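# Seat all raised hub cover screws with a screwdriver

## Task

Use the screwdriver to drive each screw that still sticks up from the hub cover until it is fully seated, then release the screwdriver and move the gripper away from it. The screwdriver only turns while its bit is being pressed in.

## Robot and tools

Robot and frame. Two arms, left_arm and right_arm, each end in a parallel two-finger gripper. All reported positions use one scene frame: the origin sits on the table surface midway between the arms, +z is up, +x reaches out across the table, and left_arm is mounted on the +y side. The arm names say nothing about which side of a camera image they appear on. In the gripper's own axes the fingers extend along +z and close or spread along y. The reported gripper point lies between the finger pads, roughly 1 cm short of the fingertips.

Cameras: cam_head_left, cam_head_right, cam_high, cam_low, cam_left_wrist, cam_right_wrist, all 504x504, returned in that order. The wrist cameras are fisheye.

execute_actions(actions). actions is a list of up to 15 actions, run one after another; an empty list simply reports state and images. Each action is a table of up to 15 rows; each row is one control step of 1/30 s, and an action always lasts 15 steps (0.5 s), the last row repeating if the table is shorter. Every row holds 14 numbers in [-1, 1], always both arms: left dx, dy, dz, rx, ry, rz, opening, then the right arm's seven in the same order. dx to rz are offsets, not poses: each row is measured from that gripper's measured pose at the beginning of the action (for the first action in a call, the last pose a result showed), expressed in the gripper's own axes, and rows do not add up. Scale: 1.0 equals 0.6 m of translation or 180 degrees; rx, ry, rz form a single rotation vector. opening is absolute: +1 is fully open (0.094 m), -1 is closed.

Per-step clipping: the commanded pose is limited to 70 mm and 16 degrees from the measured pose at each step, so a large offset may need several actions; after an action the arm only continues to its last clipped pose.

move(target, speed, blocking). target is one row of 14 numbers laid out as above: offsets in each gripper's axes from the pose in the most recent result that shows one, plus absolute openings. Each gripper follows a straight path; both paths finish together and take 0.5 to 10 s (cut off at 10 s if longer). speed is the path top speed in m/s, 0.002 to 0.5, default 0.25; rotation is capped at twice that value in rad/s. Paths ignore obstacles and the other arm, and grippers can lag, stray or overshoot the speed, mostly near full reach. Openings are sent when the move begins. With blocking=false the call returns after 0.5 s while motion continues; before sending any other motion, call wait or stop. The result adds a move: line giving the ending (done, off_target, moving, held, fault) and any limits (paced = the sent pose was clipped; held = a check blocked some steps, after which the arm may jump faster), plus each gripper's distance to its pose.

wait(seconds): 0 to 10; lets time pass with the last commands held; returns early if a running move ends. stop(): brakes a running move; needs stopping distance; fingers are not stopped. zoom_image(camera, region): region is [x0, y0, x1, y1] in image pixels from the top-left, at most 504 by 504. finished_scene(scene): pass the current scene's number; irreversible, so only call it once screws are seated and the gripper has released and backed off.

Reading results. Each arm's line gives end_effector_position in metres and end_effector_quat_wxyz in the scene frame; printed positions can be slightly wrong, more at long reach. Hand target lines show the pose the controller is currently steering toward. A pose unreachable line means the clearance check altered or blocked that arm's command. grip_measured reports finger opening on the command scale (the final Joint positions entry is the opening in metres); each gripper may be off by about 1 mm. To hold the screwdriver, command an opening around 0.03 below grip_measured; smaller gaps grip more lightly. Pad force tops out near 50 to 62 N. Joint limits (rad): waist -2.618 to 3.054, shoulder 0.000 to 3.142, elbow 0.000 to 3.142, wrist pitch -1.571 to 1.571, wrist yaw -1.571 to 1.571, wrist roll -2.094 to 2.094.

Sagging. Arms tend to finish a centimetre or more below the commanded height, and repeated zero offsets can let them drift down. To keep an arm still, send the correcting offset toward its desired pose in the first call of a reply, then zeros, raising the aim if it still hangs low, and keep sending its proper opening.

Heat and faults. Holding loads warms motors: MOTOR HOT appears at 75 °C; at 90 °C that arm is halted for 10 seconds; at 100 °C it goes limp and drops. These show as OVER-TEMPERATURE FAULT lines; any FAULT line stops that arm.

Avoid: knocking anything off or out of the work area (task failure), arms colliding or pressing on each other, dropping the screwdriver, slamming, and pressing hard. Contact is harder at higher speed and when the target lies deep past the contact point, so approach screws slowly with modest overshoot. Brief external tugs on held parts or shoves on loose items can happen.

Each tool is called after "Call:" by a JSON object that holds its "api" and its "payload".

## Session

Call:
{"api": "execute_actions", "payload": {"actions": []}}

Scene clock: 0.00 s.
left_arm: end_effector_position=(+0.2719, +0.5542, +0.2546) grip_measured=+1.000 end_effector_quat_wxyz=(+0.555, +0.374, +0.547, +0.503) | right_arm: end_effector_position=(+0.3517, -0.3646, +0.3095) grip_measured=+1.000 end_effector_quat_wxyz=(-0.009, +0.780, +0.479, +0.402)
Joint positions: left_arm=[1.24  1.316 0.368 1.276 1.182 1.03  0.094] | right_arm=[-0.241  1.628  1.831 -1.235 -0.663  1.813  0.094]
Joint velocities: left_arm=[-0.002 -0.002 -0.002  0.022  0.037 -0.022  0.   ] | right_arm=[-0.007 -0.002  0.002  0.037  0.022 -0.022  0.   ]
Hand target (left_arm): +0.272, +0.555, +0.259; +0.554, +0.374, +0.544, +0.507
Hand target (right_arm): +0.349, -0.363, +0.312; -0.011, +0.779, +0.480, +0.403

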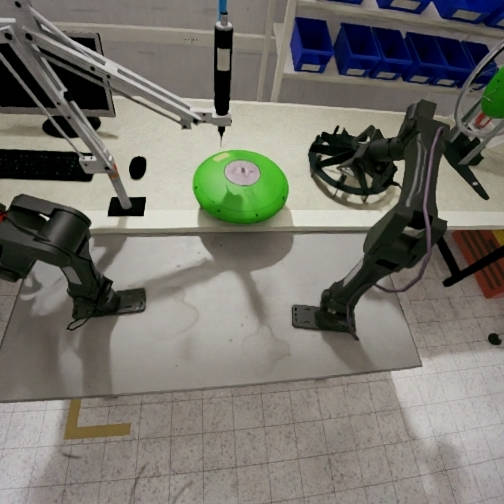

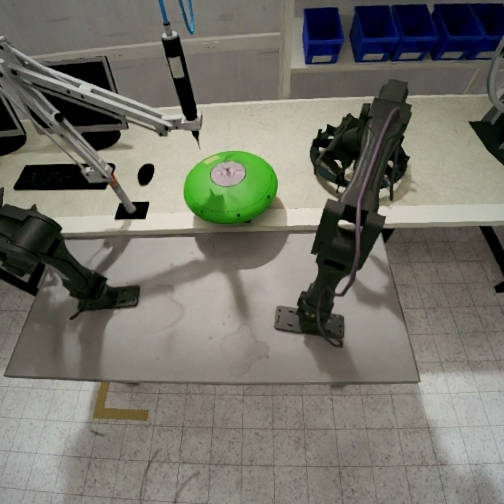

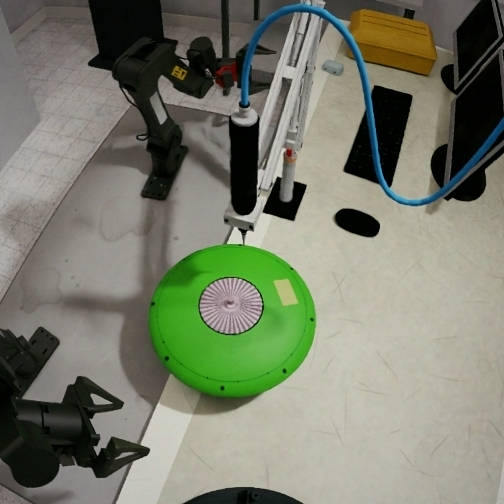

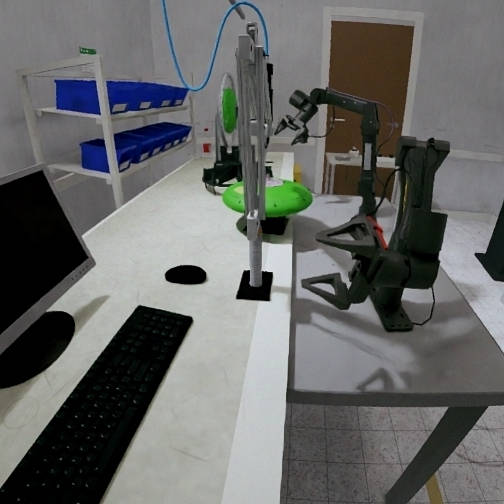

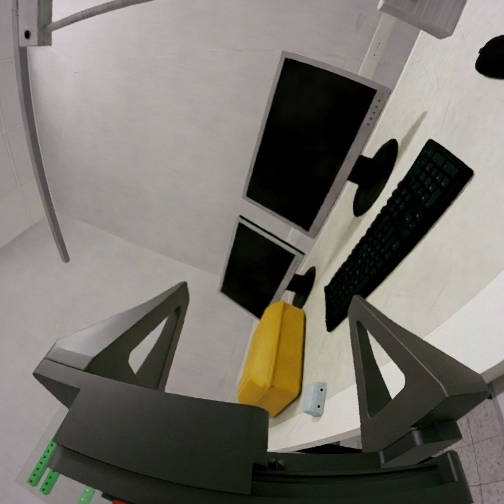

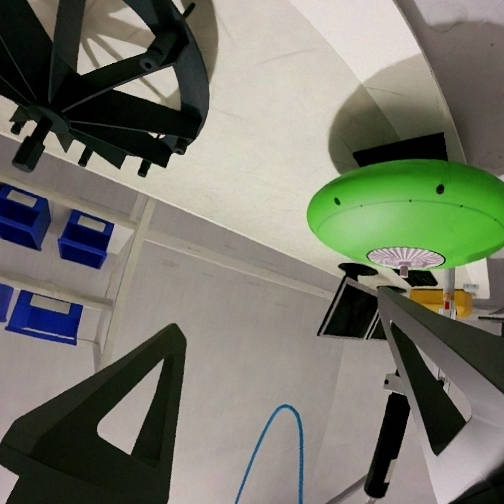

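Call:
{"api": "zoom_image", "payload": {"camera": "cam_high", "region": [140, 200, 330, 410]}}

Call:
{"api": "zoom_image", "payload": {"camera": "cam_head_left", "region": [170, 90, 310, 240]}}

Call:
{"api": "zoom_image", "payload": {"camera": "cam_head_right", "region": [150, 90, 290, 240]}}

Call:
{"api": "zoom_image", "payload": {"camera": "cam_low", "region": [200, 150, 330, 250]}}

Call:
{"api": "zoom_image", "payload": {"camera": "cam_right_wrist", "region": [300, 130, 504, 300]}}

Region (140, 200, 330, 410) of cam_high's 504x504 image, scaled by 2.400, with more detail than that image has; it fills the left 456 columns of this view, and the rest is white.

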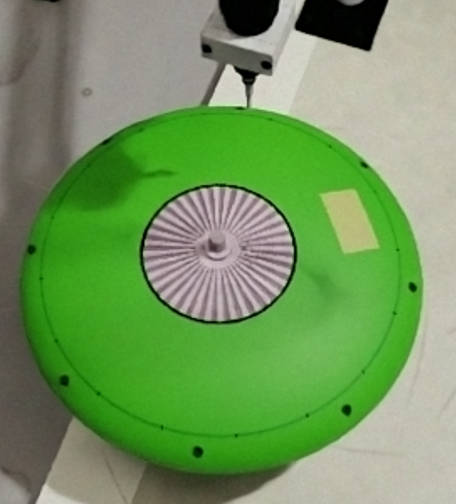

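Region (170, 90, 310, 240) of cam_head_left's 504x504 image, scaled by 3.360, with more detail than that image has; it fills the left 470 columns of this view, and the rest is white.

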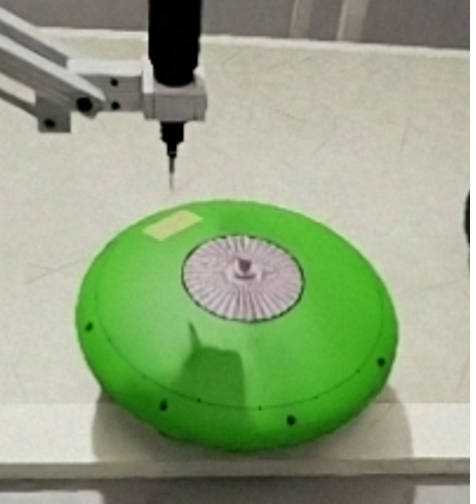

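Region (150, 90, 290, 240) of cam_head_right's 504x504 image, scaled by 3.360, with more detail than that image has; it fills the left 470 columns of this view, and the rest is white.

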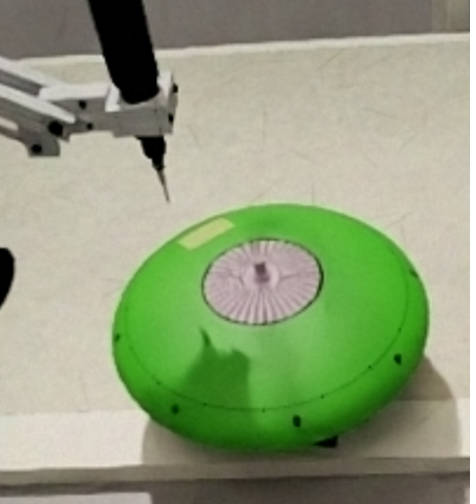

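Region (200, 150, 330, 250) of cam_low's 504x504 image, scaled by 3.877, with more detail than that image has; it fills the top 388 rows of this view, and the rest is white.

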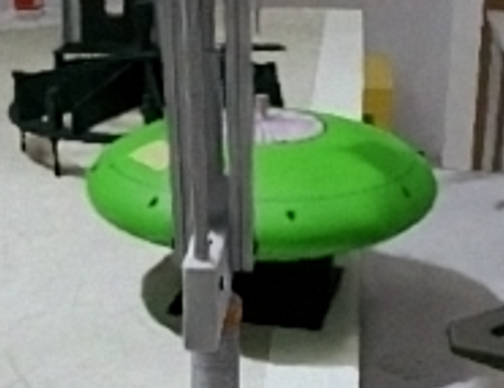

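Region (300, 130, 504, 300) of cam_right_wrist's 504x504 image, scaled by 2.471, with more detail than that image has.

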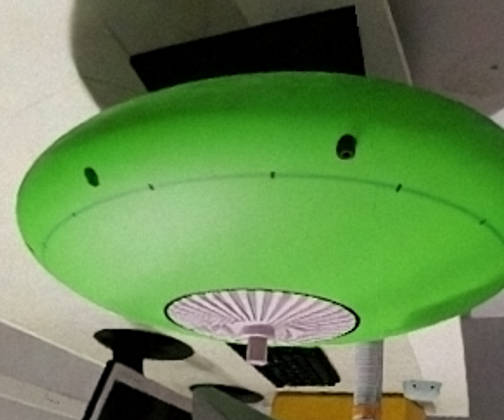

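Call:
{"api": "move", "payload": {"target": [-0.195,-0.024,-0.177,0.17,-0.006,-0.165,1,0.213,-0.328,-0.161,-0.332,0,-0.803,1], "speed": 0.4}}

Scene clock: 33.13 s.
left_arm: end_effector_position=(+0.1955, +0.4339, +0.2573) grip_measured=+1.000 end_effector_quat_wxyz=(+0.558, +0.193, +0.680, +0.435) | right_arm: end_effector_position=(+0.1797, -0.2046, +0.3823) grip_measured=+1.000 end_effector_quat_wxyz=(+0.653, -0.259, +0.660, +0.267)
Joint positions: left_arm=[ 1.851  0.061  0.337 -0.301  1.561  0.964  0.094] | right_arm=[ 0.023  0.552  0.837 -0.292 -0.914  0.008  0.094]
Joint velocities: left_arm=[ 0.017  0.007  0.002 -0.051 -0.007  0.007  0.   ] | right_arm=[ 0.002 -0.012  0.012 -0.051 -0.066  0.022  0.   ]
Hand target (left_arm): +0.196, +0.432, +0.255; +0.564, +0.183, +0.683, +0.426
Hand target (right_arm): +0.173, -0.201, +0.385; +0.656, -0.269, +0.653, +0.267
Off the commanded pose (left_arm): 0.017 m, 35 deg; orientation clipped at the last step of the last action.
Off the commanded pose (right_arm): 0.009 m, 2 deg.
joint sent to its limit (left arm) — the command would take joint 5 (wrist yaw) past its upper limit, so that joint was sent only as far as its limit.
move: off_target (left_arm); limits=paced

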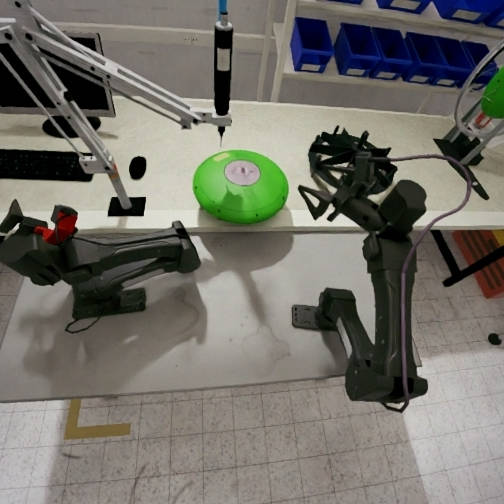

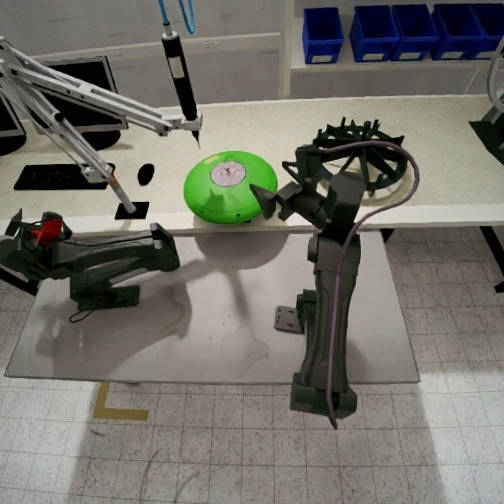

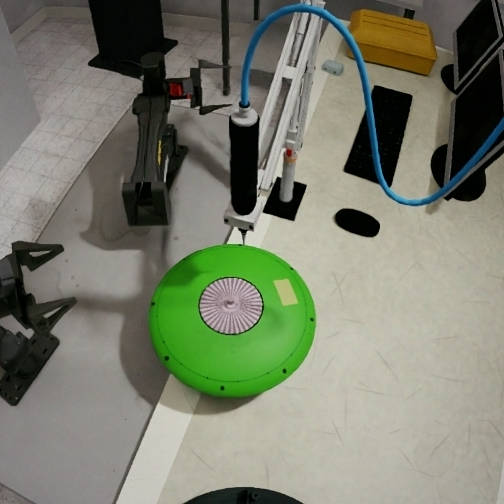

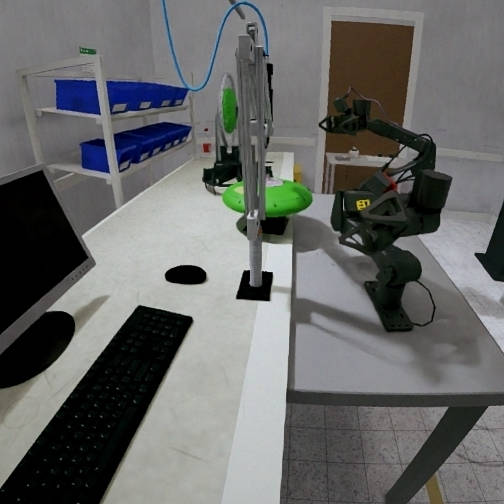

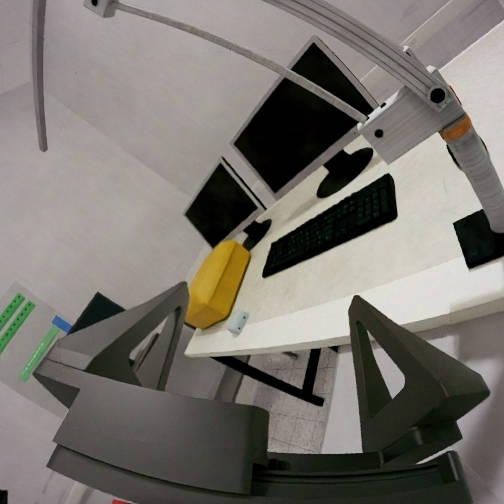

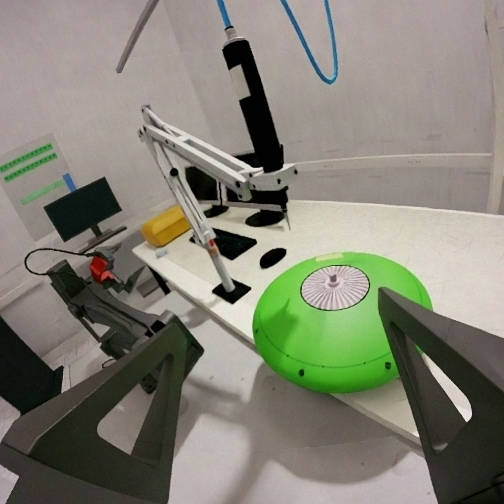

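Call:
{"api": "move", "payload": {"target": [0.267,0.118,-0.145,-0.179,0.365,-0.386,1,-0.09,0,0.17,0,0,0,1], "speed": 0.4}}

Scene clock: 44.77 s.
left_arm: end_effector_position=(+0.0501, +0.5579, +0.2102) grip_measured=+1.000 end_effector_quat_wxyz=(+0.293, -0.596, +0.708, +0.239) | right_arm: end_effector_position=(+0.2525, -0.1345, +0.4243) grip_measured=+1.000 end_effector_quat_wxyz=(+0.645, -0.260, +0.667, +0.266)
Joint positions: left_arm=[ 1.656  0.764  0.88  -0.946  0.254  0.253  0.094] | right_arm=[ 0.526  0.94   1.103 -0.191 -0.411  0.008  0.094]
Joint velocities: left_arm=[ 0.002 -0.007 -0.002 -0.066 -0.066  0.037  0.   ] | right_arm=[-0.012 -0.012  0.002  0.066  0.081 -0.007  0.   ]
Hand target (left_arm): +0.050, +0.560, +0.220; +0.296, -0.596, +0.705, +0.246
Hand target (right_arm): +0.253, -0.133, +0.435; +0.653, -0.260, +0.659, +0.266
Off the commanded pose (left_arm): 0.010 m, 1 deg.
Off the commanded pose (right_arm): 0.012 m, 1 deg.
move: off_target (right_arm)

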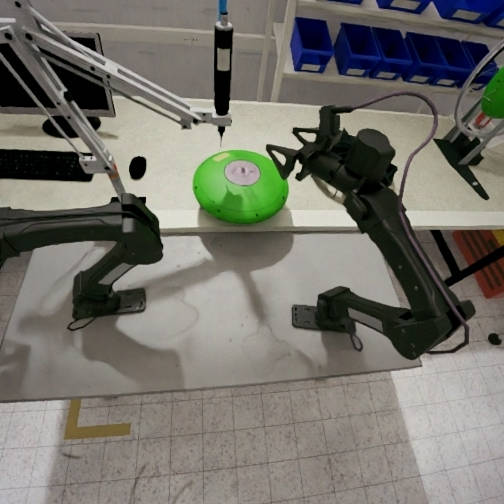

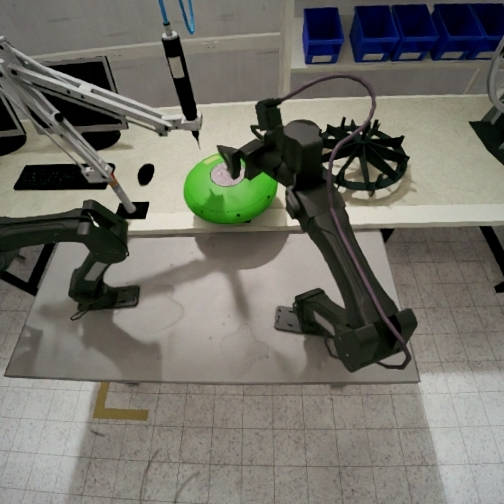

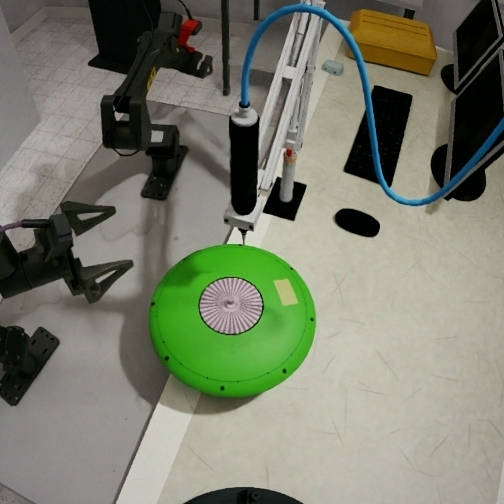

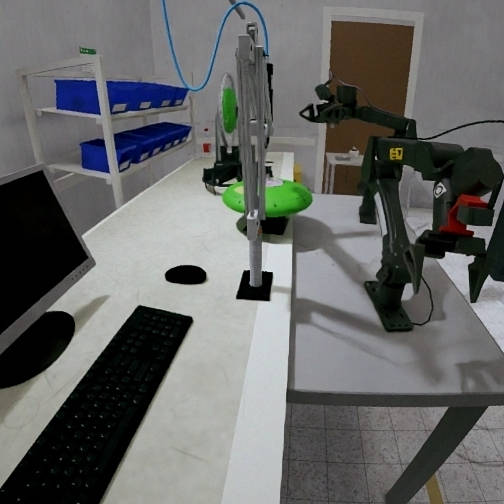

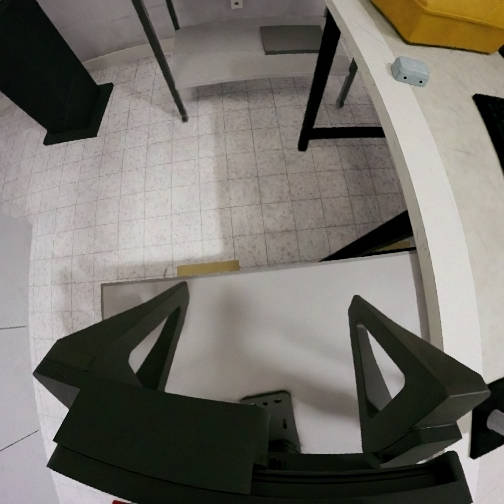

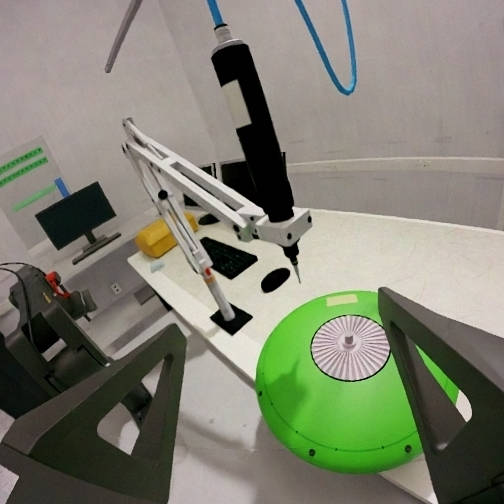

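Call:
{"api": "move", "payload": {"target": [0.152,-0.33,-0.198,0.275,0,0.275,1,-0.03,0,0.18,0,-0.008,0,1], "speed": 0.4}}

Scene clock: 55.17 s.
left_arm: end_effector_position=(+0.2148, +0.3739, +0.2211) grip_measured=+1.000 end_effector_quat_wxyz=(+0.372, -0.088, +0.924, +0.009) | right_arm: end_effector_position=(+0.3294, -0.0622, +0.4278) grip_measured=+1.000 end_effector_quat_wxyz=(+0.645, -0.259, +0.667, +0.267)
Joint positions: left_arm=[ 0.562  0.593  0.932 -1.223  0.364  0.338  0.094] | right_arm=[ 0.682  1.309  1.311 -0.026 -0.256  0.015  0.094]
Joint velocities: left_arm=[-0.007 -0.017  0.002 -0.007  0.066 -0.037  0.   ] | right_arm=[ 0.007  0.002  0.002 -0.022  0.007 -0.066  0.   ]
Hand target (left_arm): +0.218, +0.376, +0.235; +0.391, -0.085, +0.916, +0.021
Hand target (right_arm): +0.330, -0.060, +0.439; +0.654, -0.257, +0.659, +0.269
Off the commanded pose (left_arm): 0.013 m, 3 deg.
Off the commanded pose (right_arm): 0.012 m, 1 deg.
move: off_target (left_arm, right_arm)

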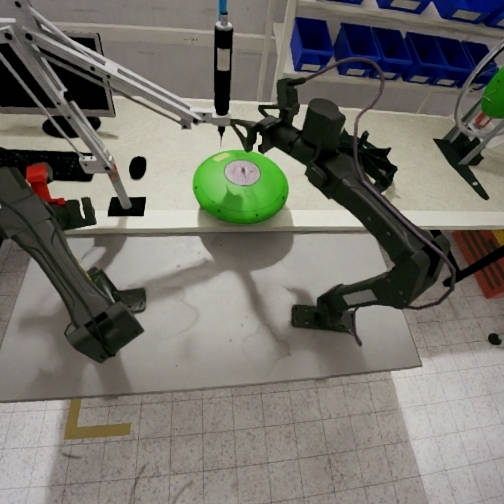

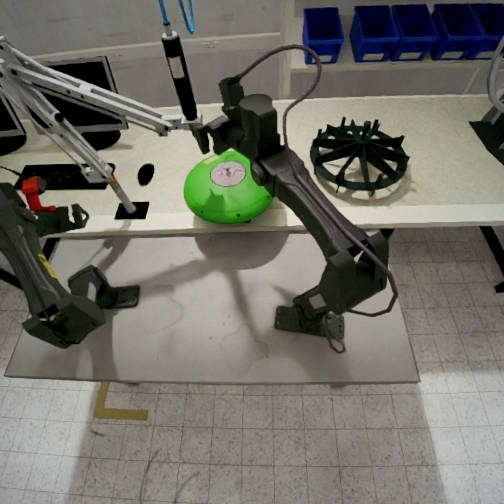

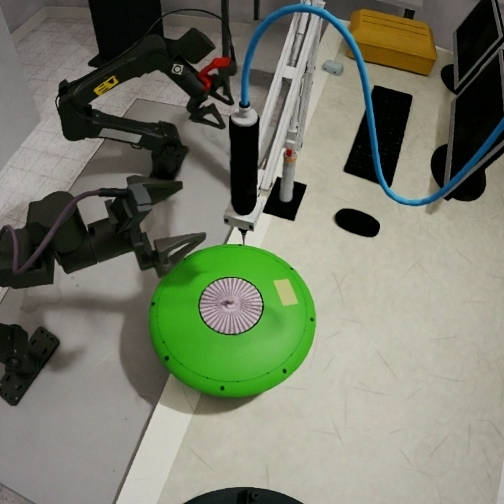

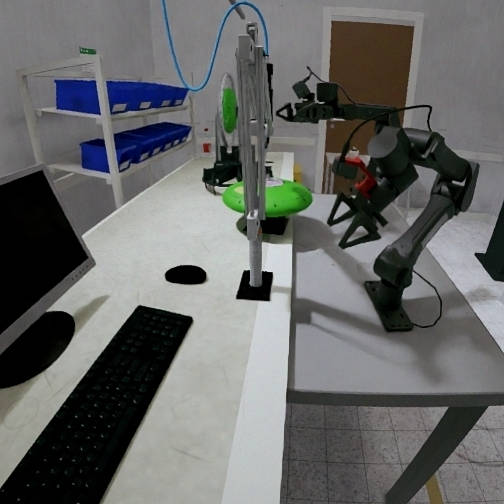

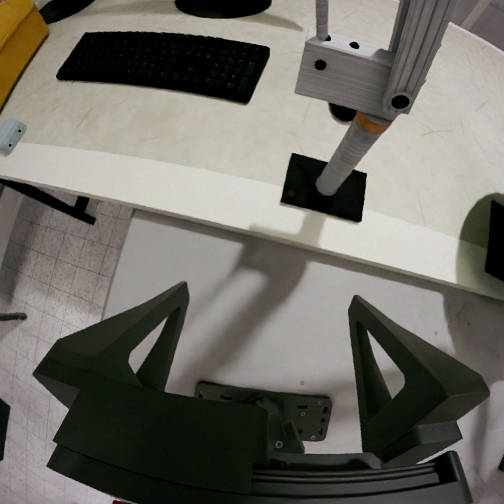

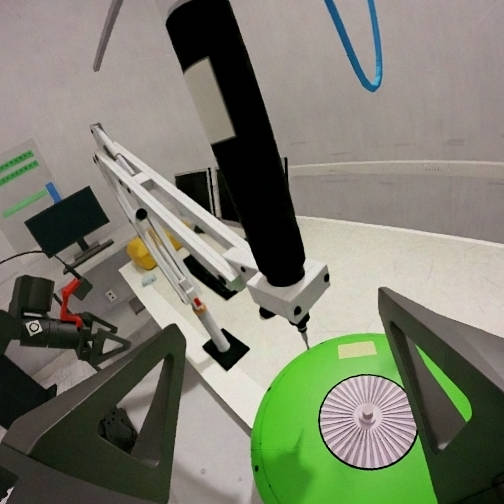

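Call:
{"api": "move", "payload": {"target": [0.03,-0.405,-0.06,0.19,-0.188,0.119,1,-0.025,-0.013,0.09,0,-0.008,0,1], "speed": 0.3}}

Scene clock: 63.90 s.
left_arm: end_effector_position=(+0.2155, +0.1304, +0.2502) grip_measured=+1.000 end_effector_quat_wxyz=(+0.614, +0.196, +0.742, -0.184) | right_arm: end_effector_position=(+0.3729, -0.0340, +0.4313) grip_measured=+1.000 end_effector_quat_wxyz=(+0.646, -0.258, +0.666, +0.268)
Joint positions: left_arm=[-1.506  0.509  0.482 -0.244 -0.844 -0.238  0.094] | right_arm=[ 0.693  1.503  1.481  0.001 -0.244  0.018  0.094]
Joint velocities: left_arm=[ 0.017 -0.002 -0.002  0.037  0.007 -0.066  0.   ] | right_arm=[ 0.007  0.007 -0.007 -0.007 -0.095  0.007  0.   ]
Hand target (left_arm): +0.217, +0.130, +0.248; +0.616, +0.190, +0.743, -0.180
Hand target (right_arm): +0.374, -0.031, +0.441; +0.654, -0.256, +0.659, +0.270
Off the commanded pose (left_arm): 0.005 m, 2 deg.
Off the commanded pose (right_arm): 0.011 m, 1 deg.
move: off_target (right_arm); limits=paced

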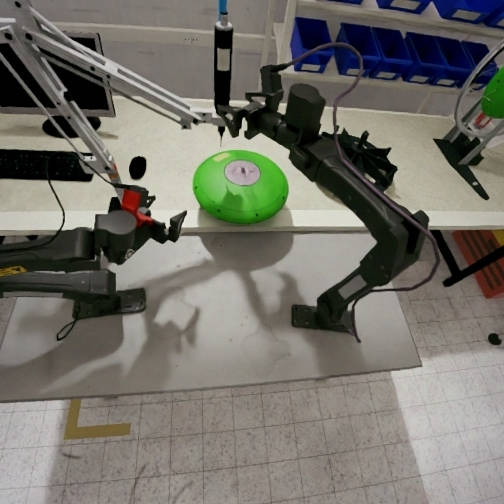

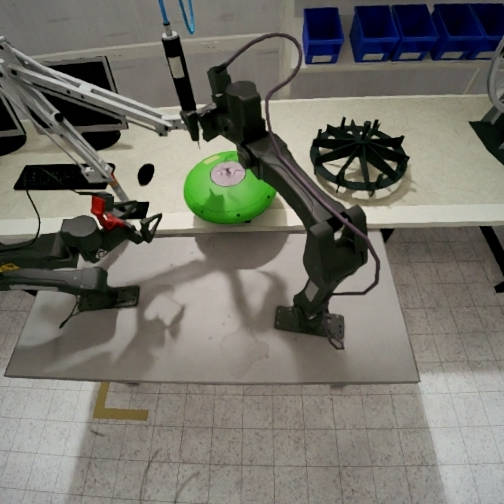

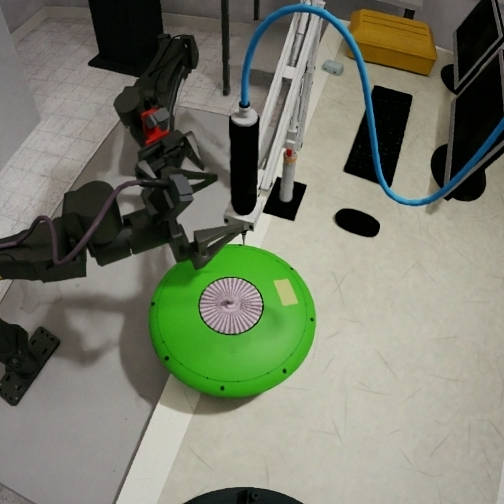

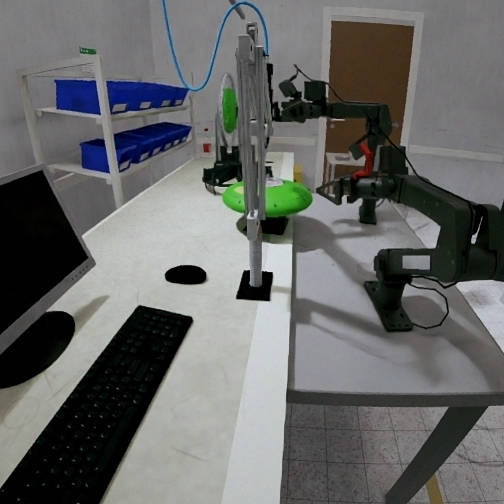

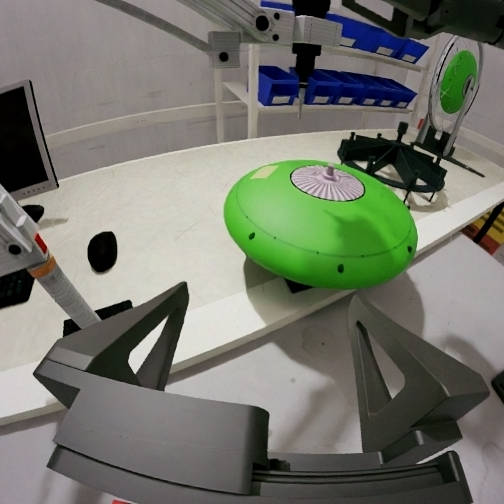

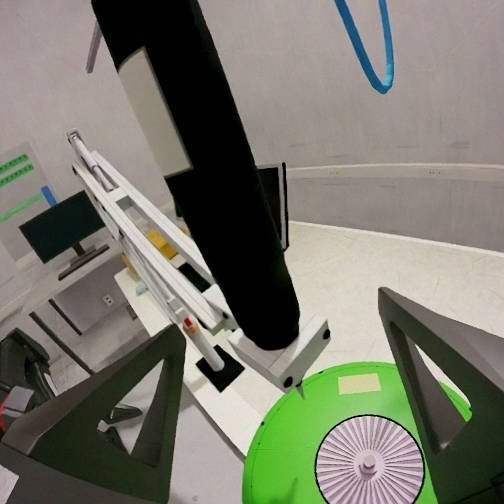

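Call:
{"api": "move", "payload": {"target": [0,0,0,0,0,0,1,-0.025,0.022,0.05,0,-0.008,0,1], "speed": 0.15}}

Call:
{"api": "zoom_image", "payload": {"camera": "cam_left_wrist", "region": [210, 150, 430, 300]}}

Call:
{"api": "zoom_image", "payload": {"camera": "cam_high", "region": [140, 290, 330, 410]}}

Scene clock: 72.43 s.
left_arm: end_effector_position=(+0.2158, +0.1306, +0.2507) grip_measured=+1.000 end_effector_quat_wxyz=(+0.615, +0.194, +0.742, -0.184) | right_arm: end_effector_position=(+0.3848, -0.0059, +0.4392) grip_measured=+1.000 end_effector_quat_wxyz=(+0.651, -0.258, +0.661, +0.271)
Joint positions: left_arm=[-1.506  0.509  0.482 -0.242 -0.846 -0.238  0.094] | right_arm=[ 0.745  1.601  1.593  0.002 -0.195  0.021  0.094]
Joint velocities: left_arm=[-0.042 -0.012 -0.002 -0.051  0.007 -0.051  0.   ] | right_arm=[ 0.007  0.007  0.007 -0.051  0.007 -0.022  0.   ]
Hand target (left_arm): +0.216, +0.130, +0.250; +0.614, +0.196, +0.742, -0.184
Hand target (right_arm): +0.386, -0.004, +0.446; +0.655, -0.255, +0.658, +0.271
Off the commanded pose (left_arm): 0.001 m, 0 deg.
Off the commanded pose (right_arm): 0.007 m, 1 deg.
move: done

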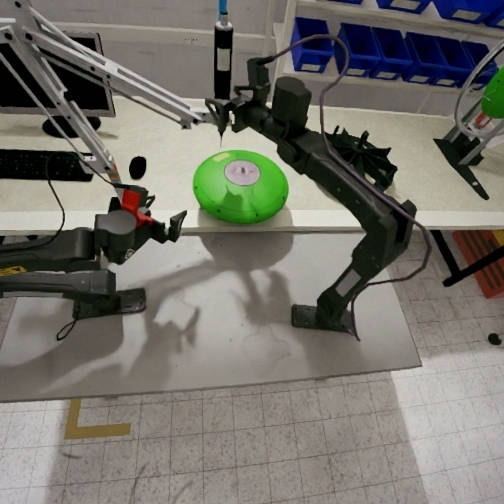

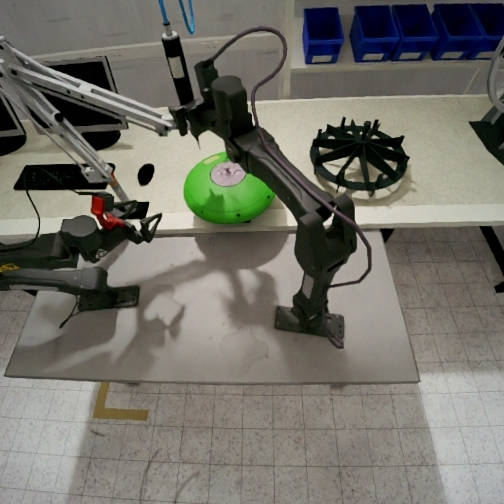

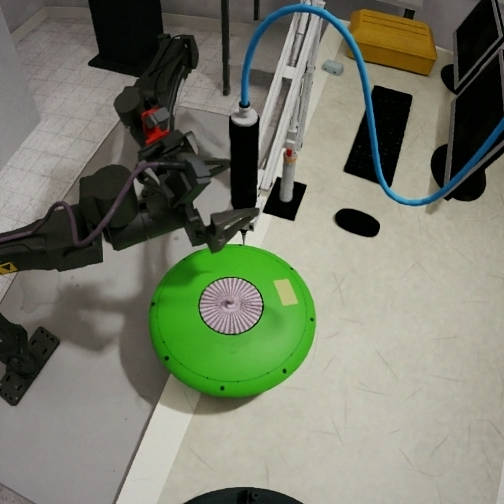

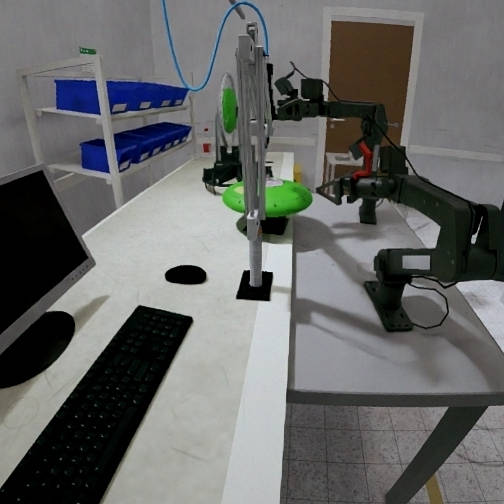

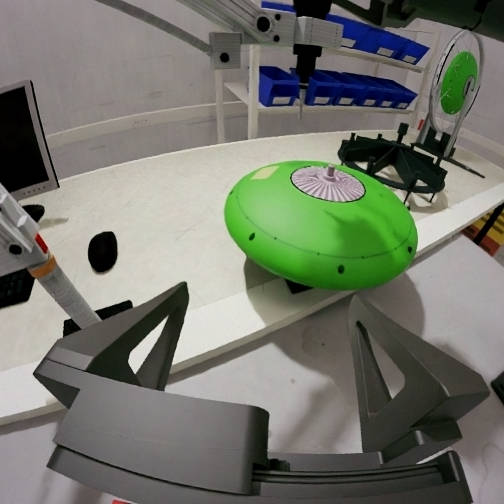

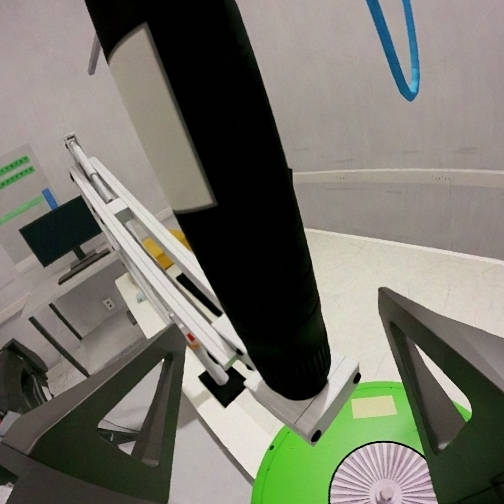

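Region (210, 150, 430, 300) of cam_left_wrist's 504x504 image, scaled by 2.291, with more detail than that image has; it fills the top 344 rows of this view, and the rest is white.

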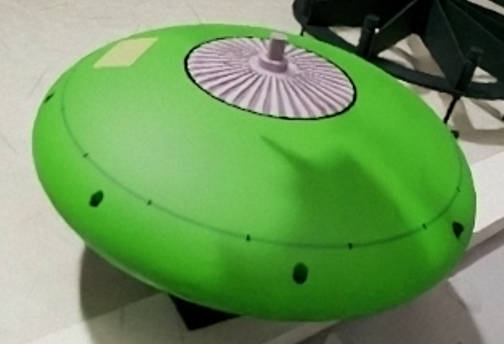

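Region (140, 290, 330, 410) of cam_high's 504x504 image, scaled by 2.653, with more detail than that image has; it fills the top 318 rows of this view, and the rest is white.

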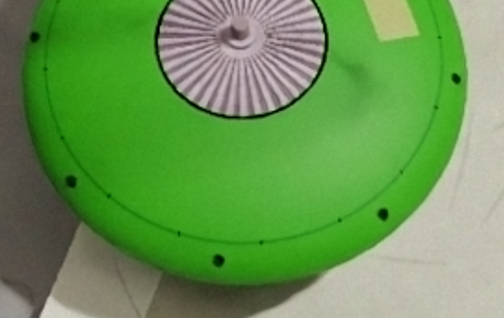

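Call:
{"api": "zoom_image", "payload": {"camera": "cam_high", "region": [140, 290, 240, 400]}}

Call:
{"api": "zoom_image", "payload": {"camera": "cam_high", "region": [260, 255, 330, 385]}}

Call:
{"api": "zoom_image", "payload": {"camera": "cam_left_wrist", "region": [325, 190, 425, 285]}}

Call:
{"api": "zoom_image", "payload": {"camera": "cam_left_wrist", "region": [215, 170, 295, 250]}}

Region (140, 290, 240, 400) of cam_high's 504x504 image, scaled by 4.582, with more detail than that image has; it fills the left 458 columns of this view, and the rest is white.

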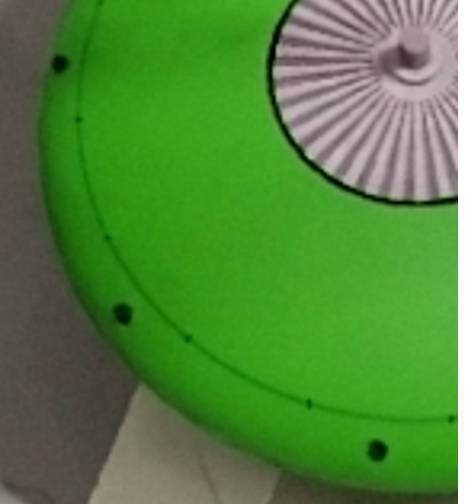

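Region (260, 255, 330, 385) of cam_high's 504x504 image, scaled by 3.877, with more detail than that image has; it fills the left 271 columns of this view, and the rest is white.

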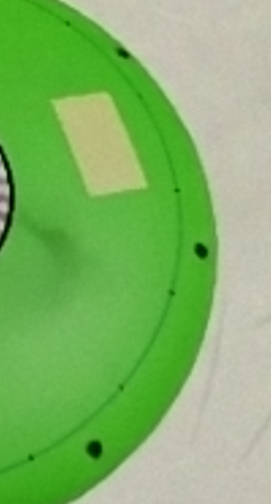

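Region (325, 190, 425, 285) of cam_left_wrist's 504x504 image, scaled by 5.040, with more detail than that image has; it fills the top 479 rows of this view, and the rest is white.

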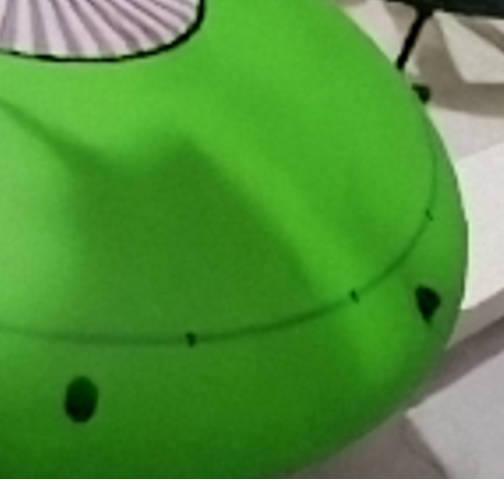

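Region (215, 170, 295, 250) of cam_left_wrist's 504x504 image, scaled by 6.300, with more detail than that image has.

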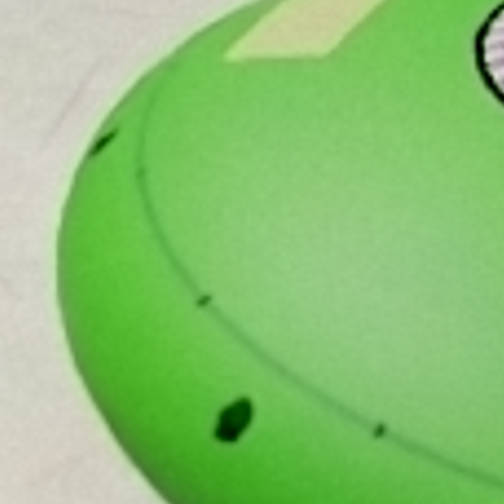

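Call:
{"api": "move", "payload": {"target": [0,0,0,0,0,0,1,-0.012,0.007,0.025,0,-0.004,0,0.2], "speed": 0.1}}

Call:
{"api": "move", "payload": {"target": [0,0,0,0,0,0,1,-0.012,0,0,0,-0.004,0,-0.2]}}

Scene clock: 83.43 s.
left_arm: end_effector_position=(+0.2158, +0.1306, +0.2507) grip_measured=+1.000 end_effector_quat_wxyz=(+0.615, +0.194, +0.742, -0.184) | right_arm: end_effector_position=(+0.3921, +0.0047, +0.4392) grip_measured=+0.201 end_effector_quat_wxyz=(+0.651, -0.258, +0.660, +0.271)
Joint positions: left_arm=[-1.506  0.509  0.482 -0.242 -0.846 -0.238  0.094] | right_arm=[ 0.758  1.646  1.639  0.002 -0.185  0.021  0.056]
Joint velocities: left_arm=[-0.007  0.017 -0.007  0.051  0.007 -0.022  0.   ] | right_arm=[-0.012  0.002  0.017 -0.037 -0.051  0.007  0.   ]
Hand target (left_arm): +0.216, +0.131, +0.251; +0.615, +0.194, +0.742, -0.184
Hand target (right_arm): +0.393, +0.007, +0.446; +0.655, -0.256, +0.656, +0.272
Off the commanded pose (left_arm): 0.000 m, 0 deg.
Off the commanded pose (right_arm): 0.008 m, 1 deg.
move: done

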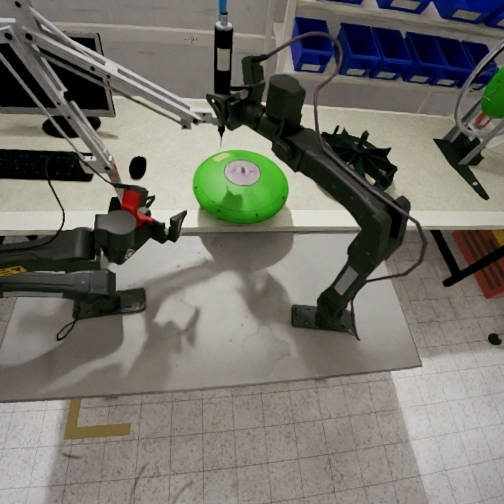

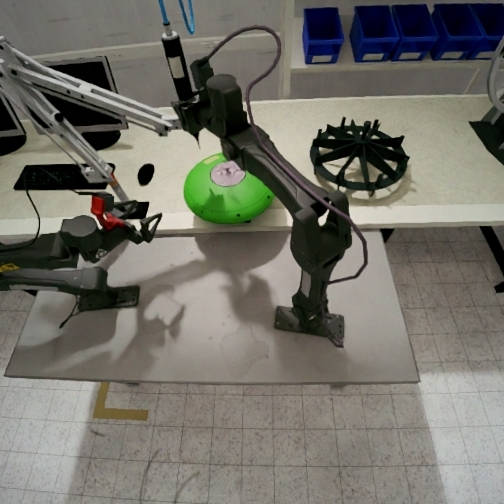

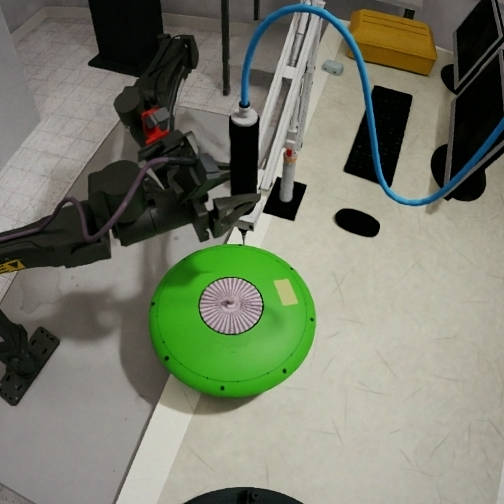

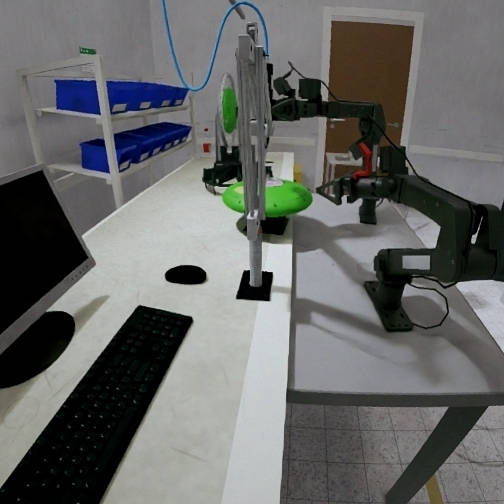

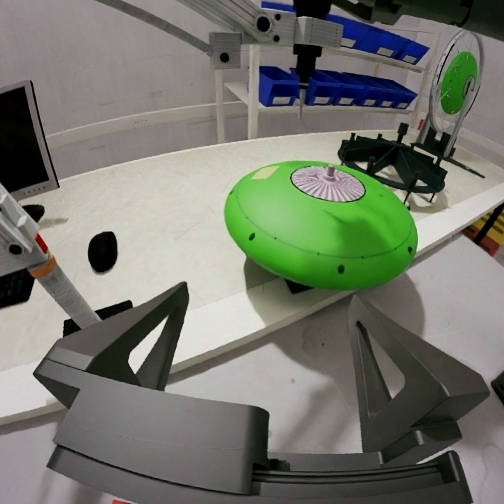

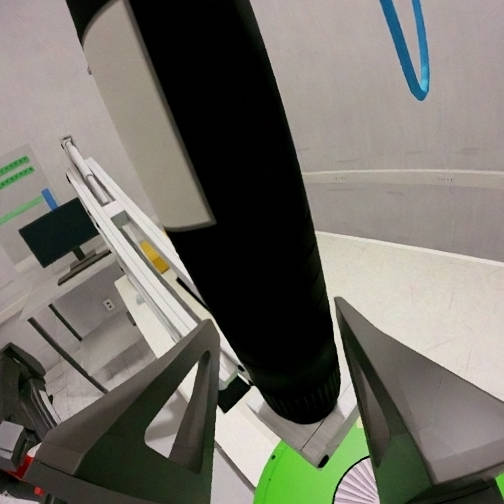

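Scene clock: 84.13 s.
left_arm: end_effector_position=(+0.2158, +0.1306, +0.2507) grip_measured=+1.000 end_effector_quat_wxyz=(+0.615, +0.194, +0.742, -0.184) | right_arm: end_effector_position=(+0.3938, +0.0026, +0.4392) grip_measured=-0.191 end_effector_quat_wxyz=(+0.653, -0.257, +0.660, +0.267)
Joint positions: left_arm=[-1.506  0.509  0.482 -0.242 -0.846 -0.238  0.094] | right_arm=[ 0.755  1.646  1.639  0.002 -0.18   0.016  0.038]
Joint velocities: left_arm=[ 0.002 -0.027 -0.027  0.007 -0.007  0.095  0.   ] | right_arm=[-0.002  0.002 -0.007  0.007  0.051 -0.081  0.   ]
Hand target (left_arm): +0.216, +0.131, +0.251; +0.615, +0.194, +0.742, -0.184
Hand target (right_arm): +0.392, +0.005, +0.446; +0.655, -0.257, +0.656, +0.273
Off the commanded pose (left_arm): 0.000 m, 0 deg.
Off the commanded pose (right_arm): 0.008 m, 1 deg.
move: done

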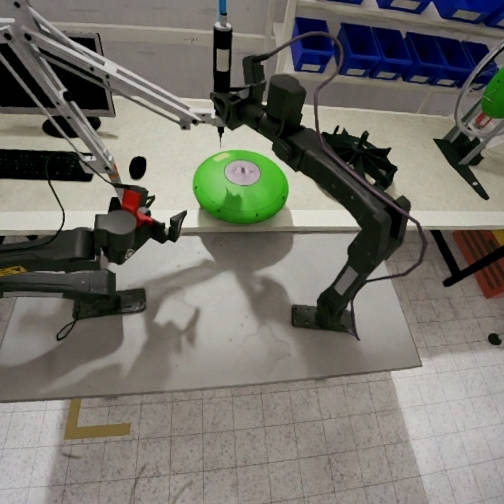

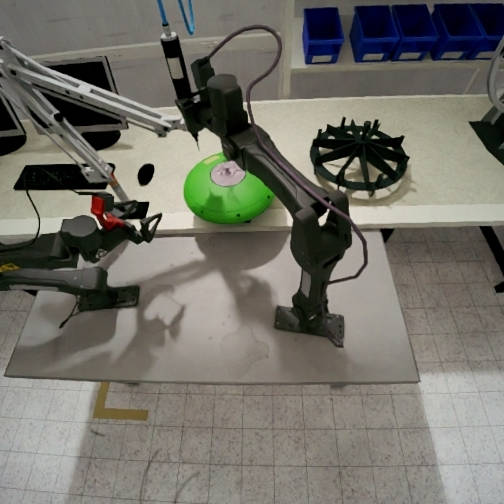

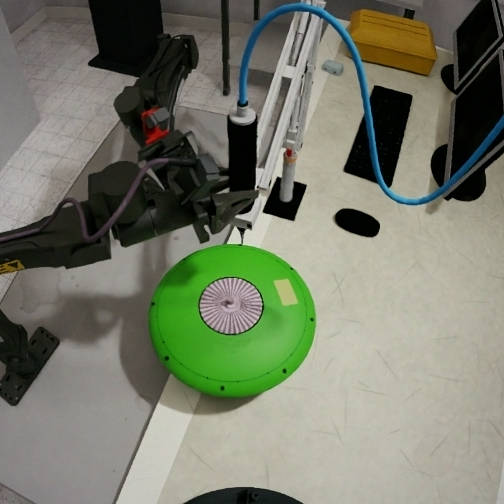

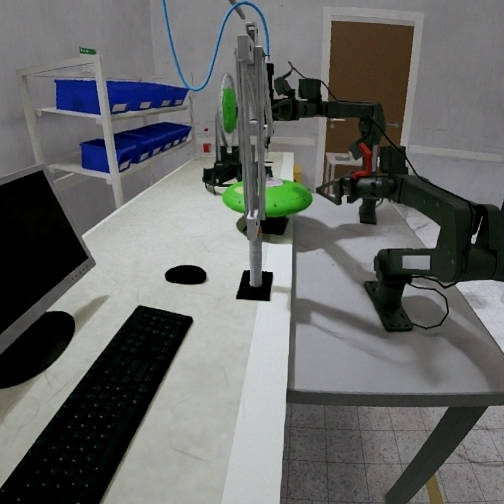

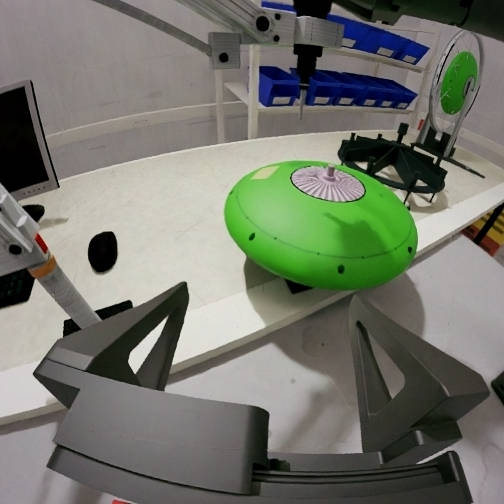

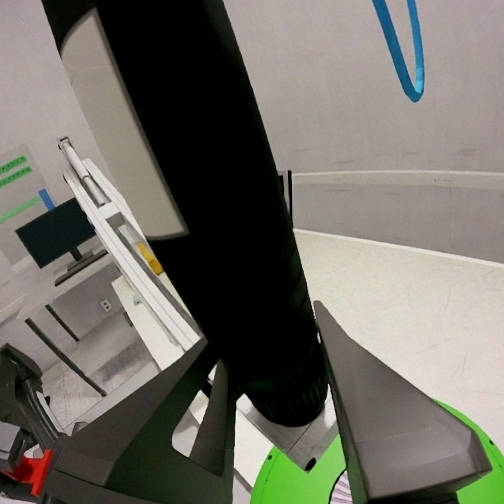

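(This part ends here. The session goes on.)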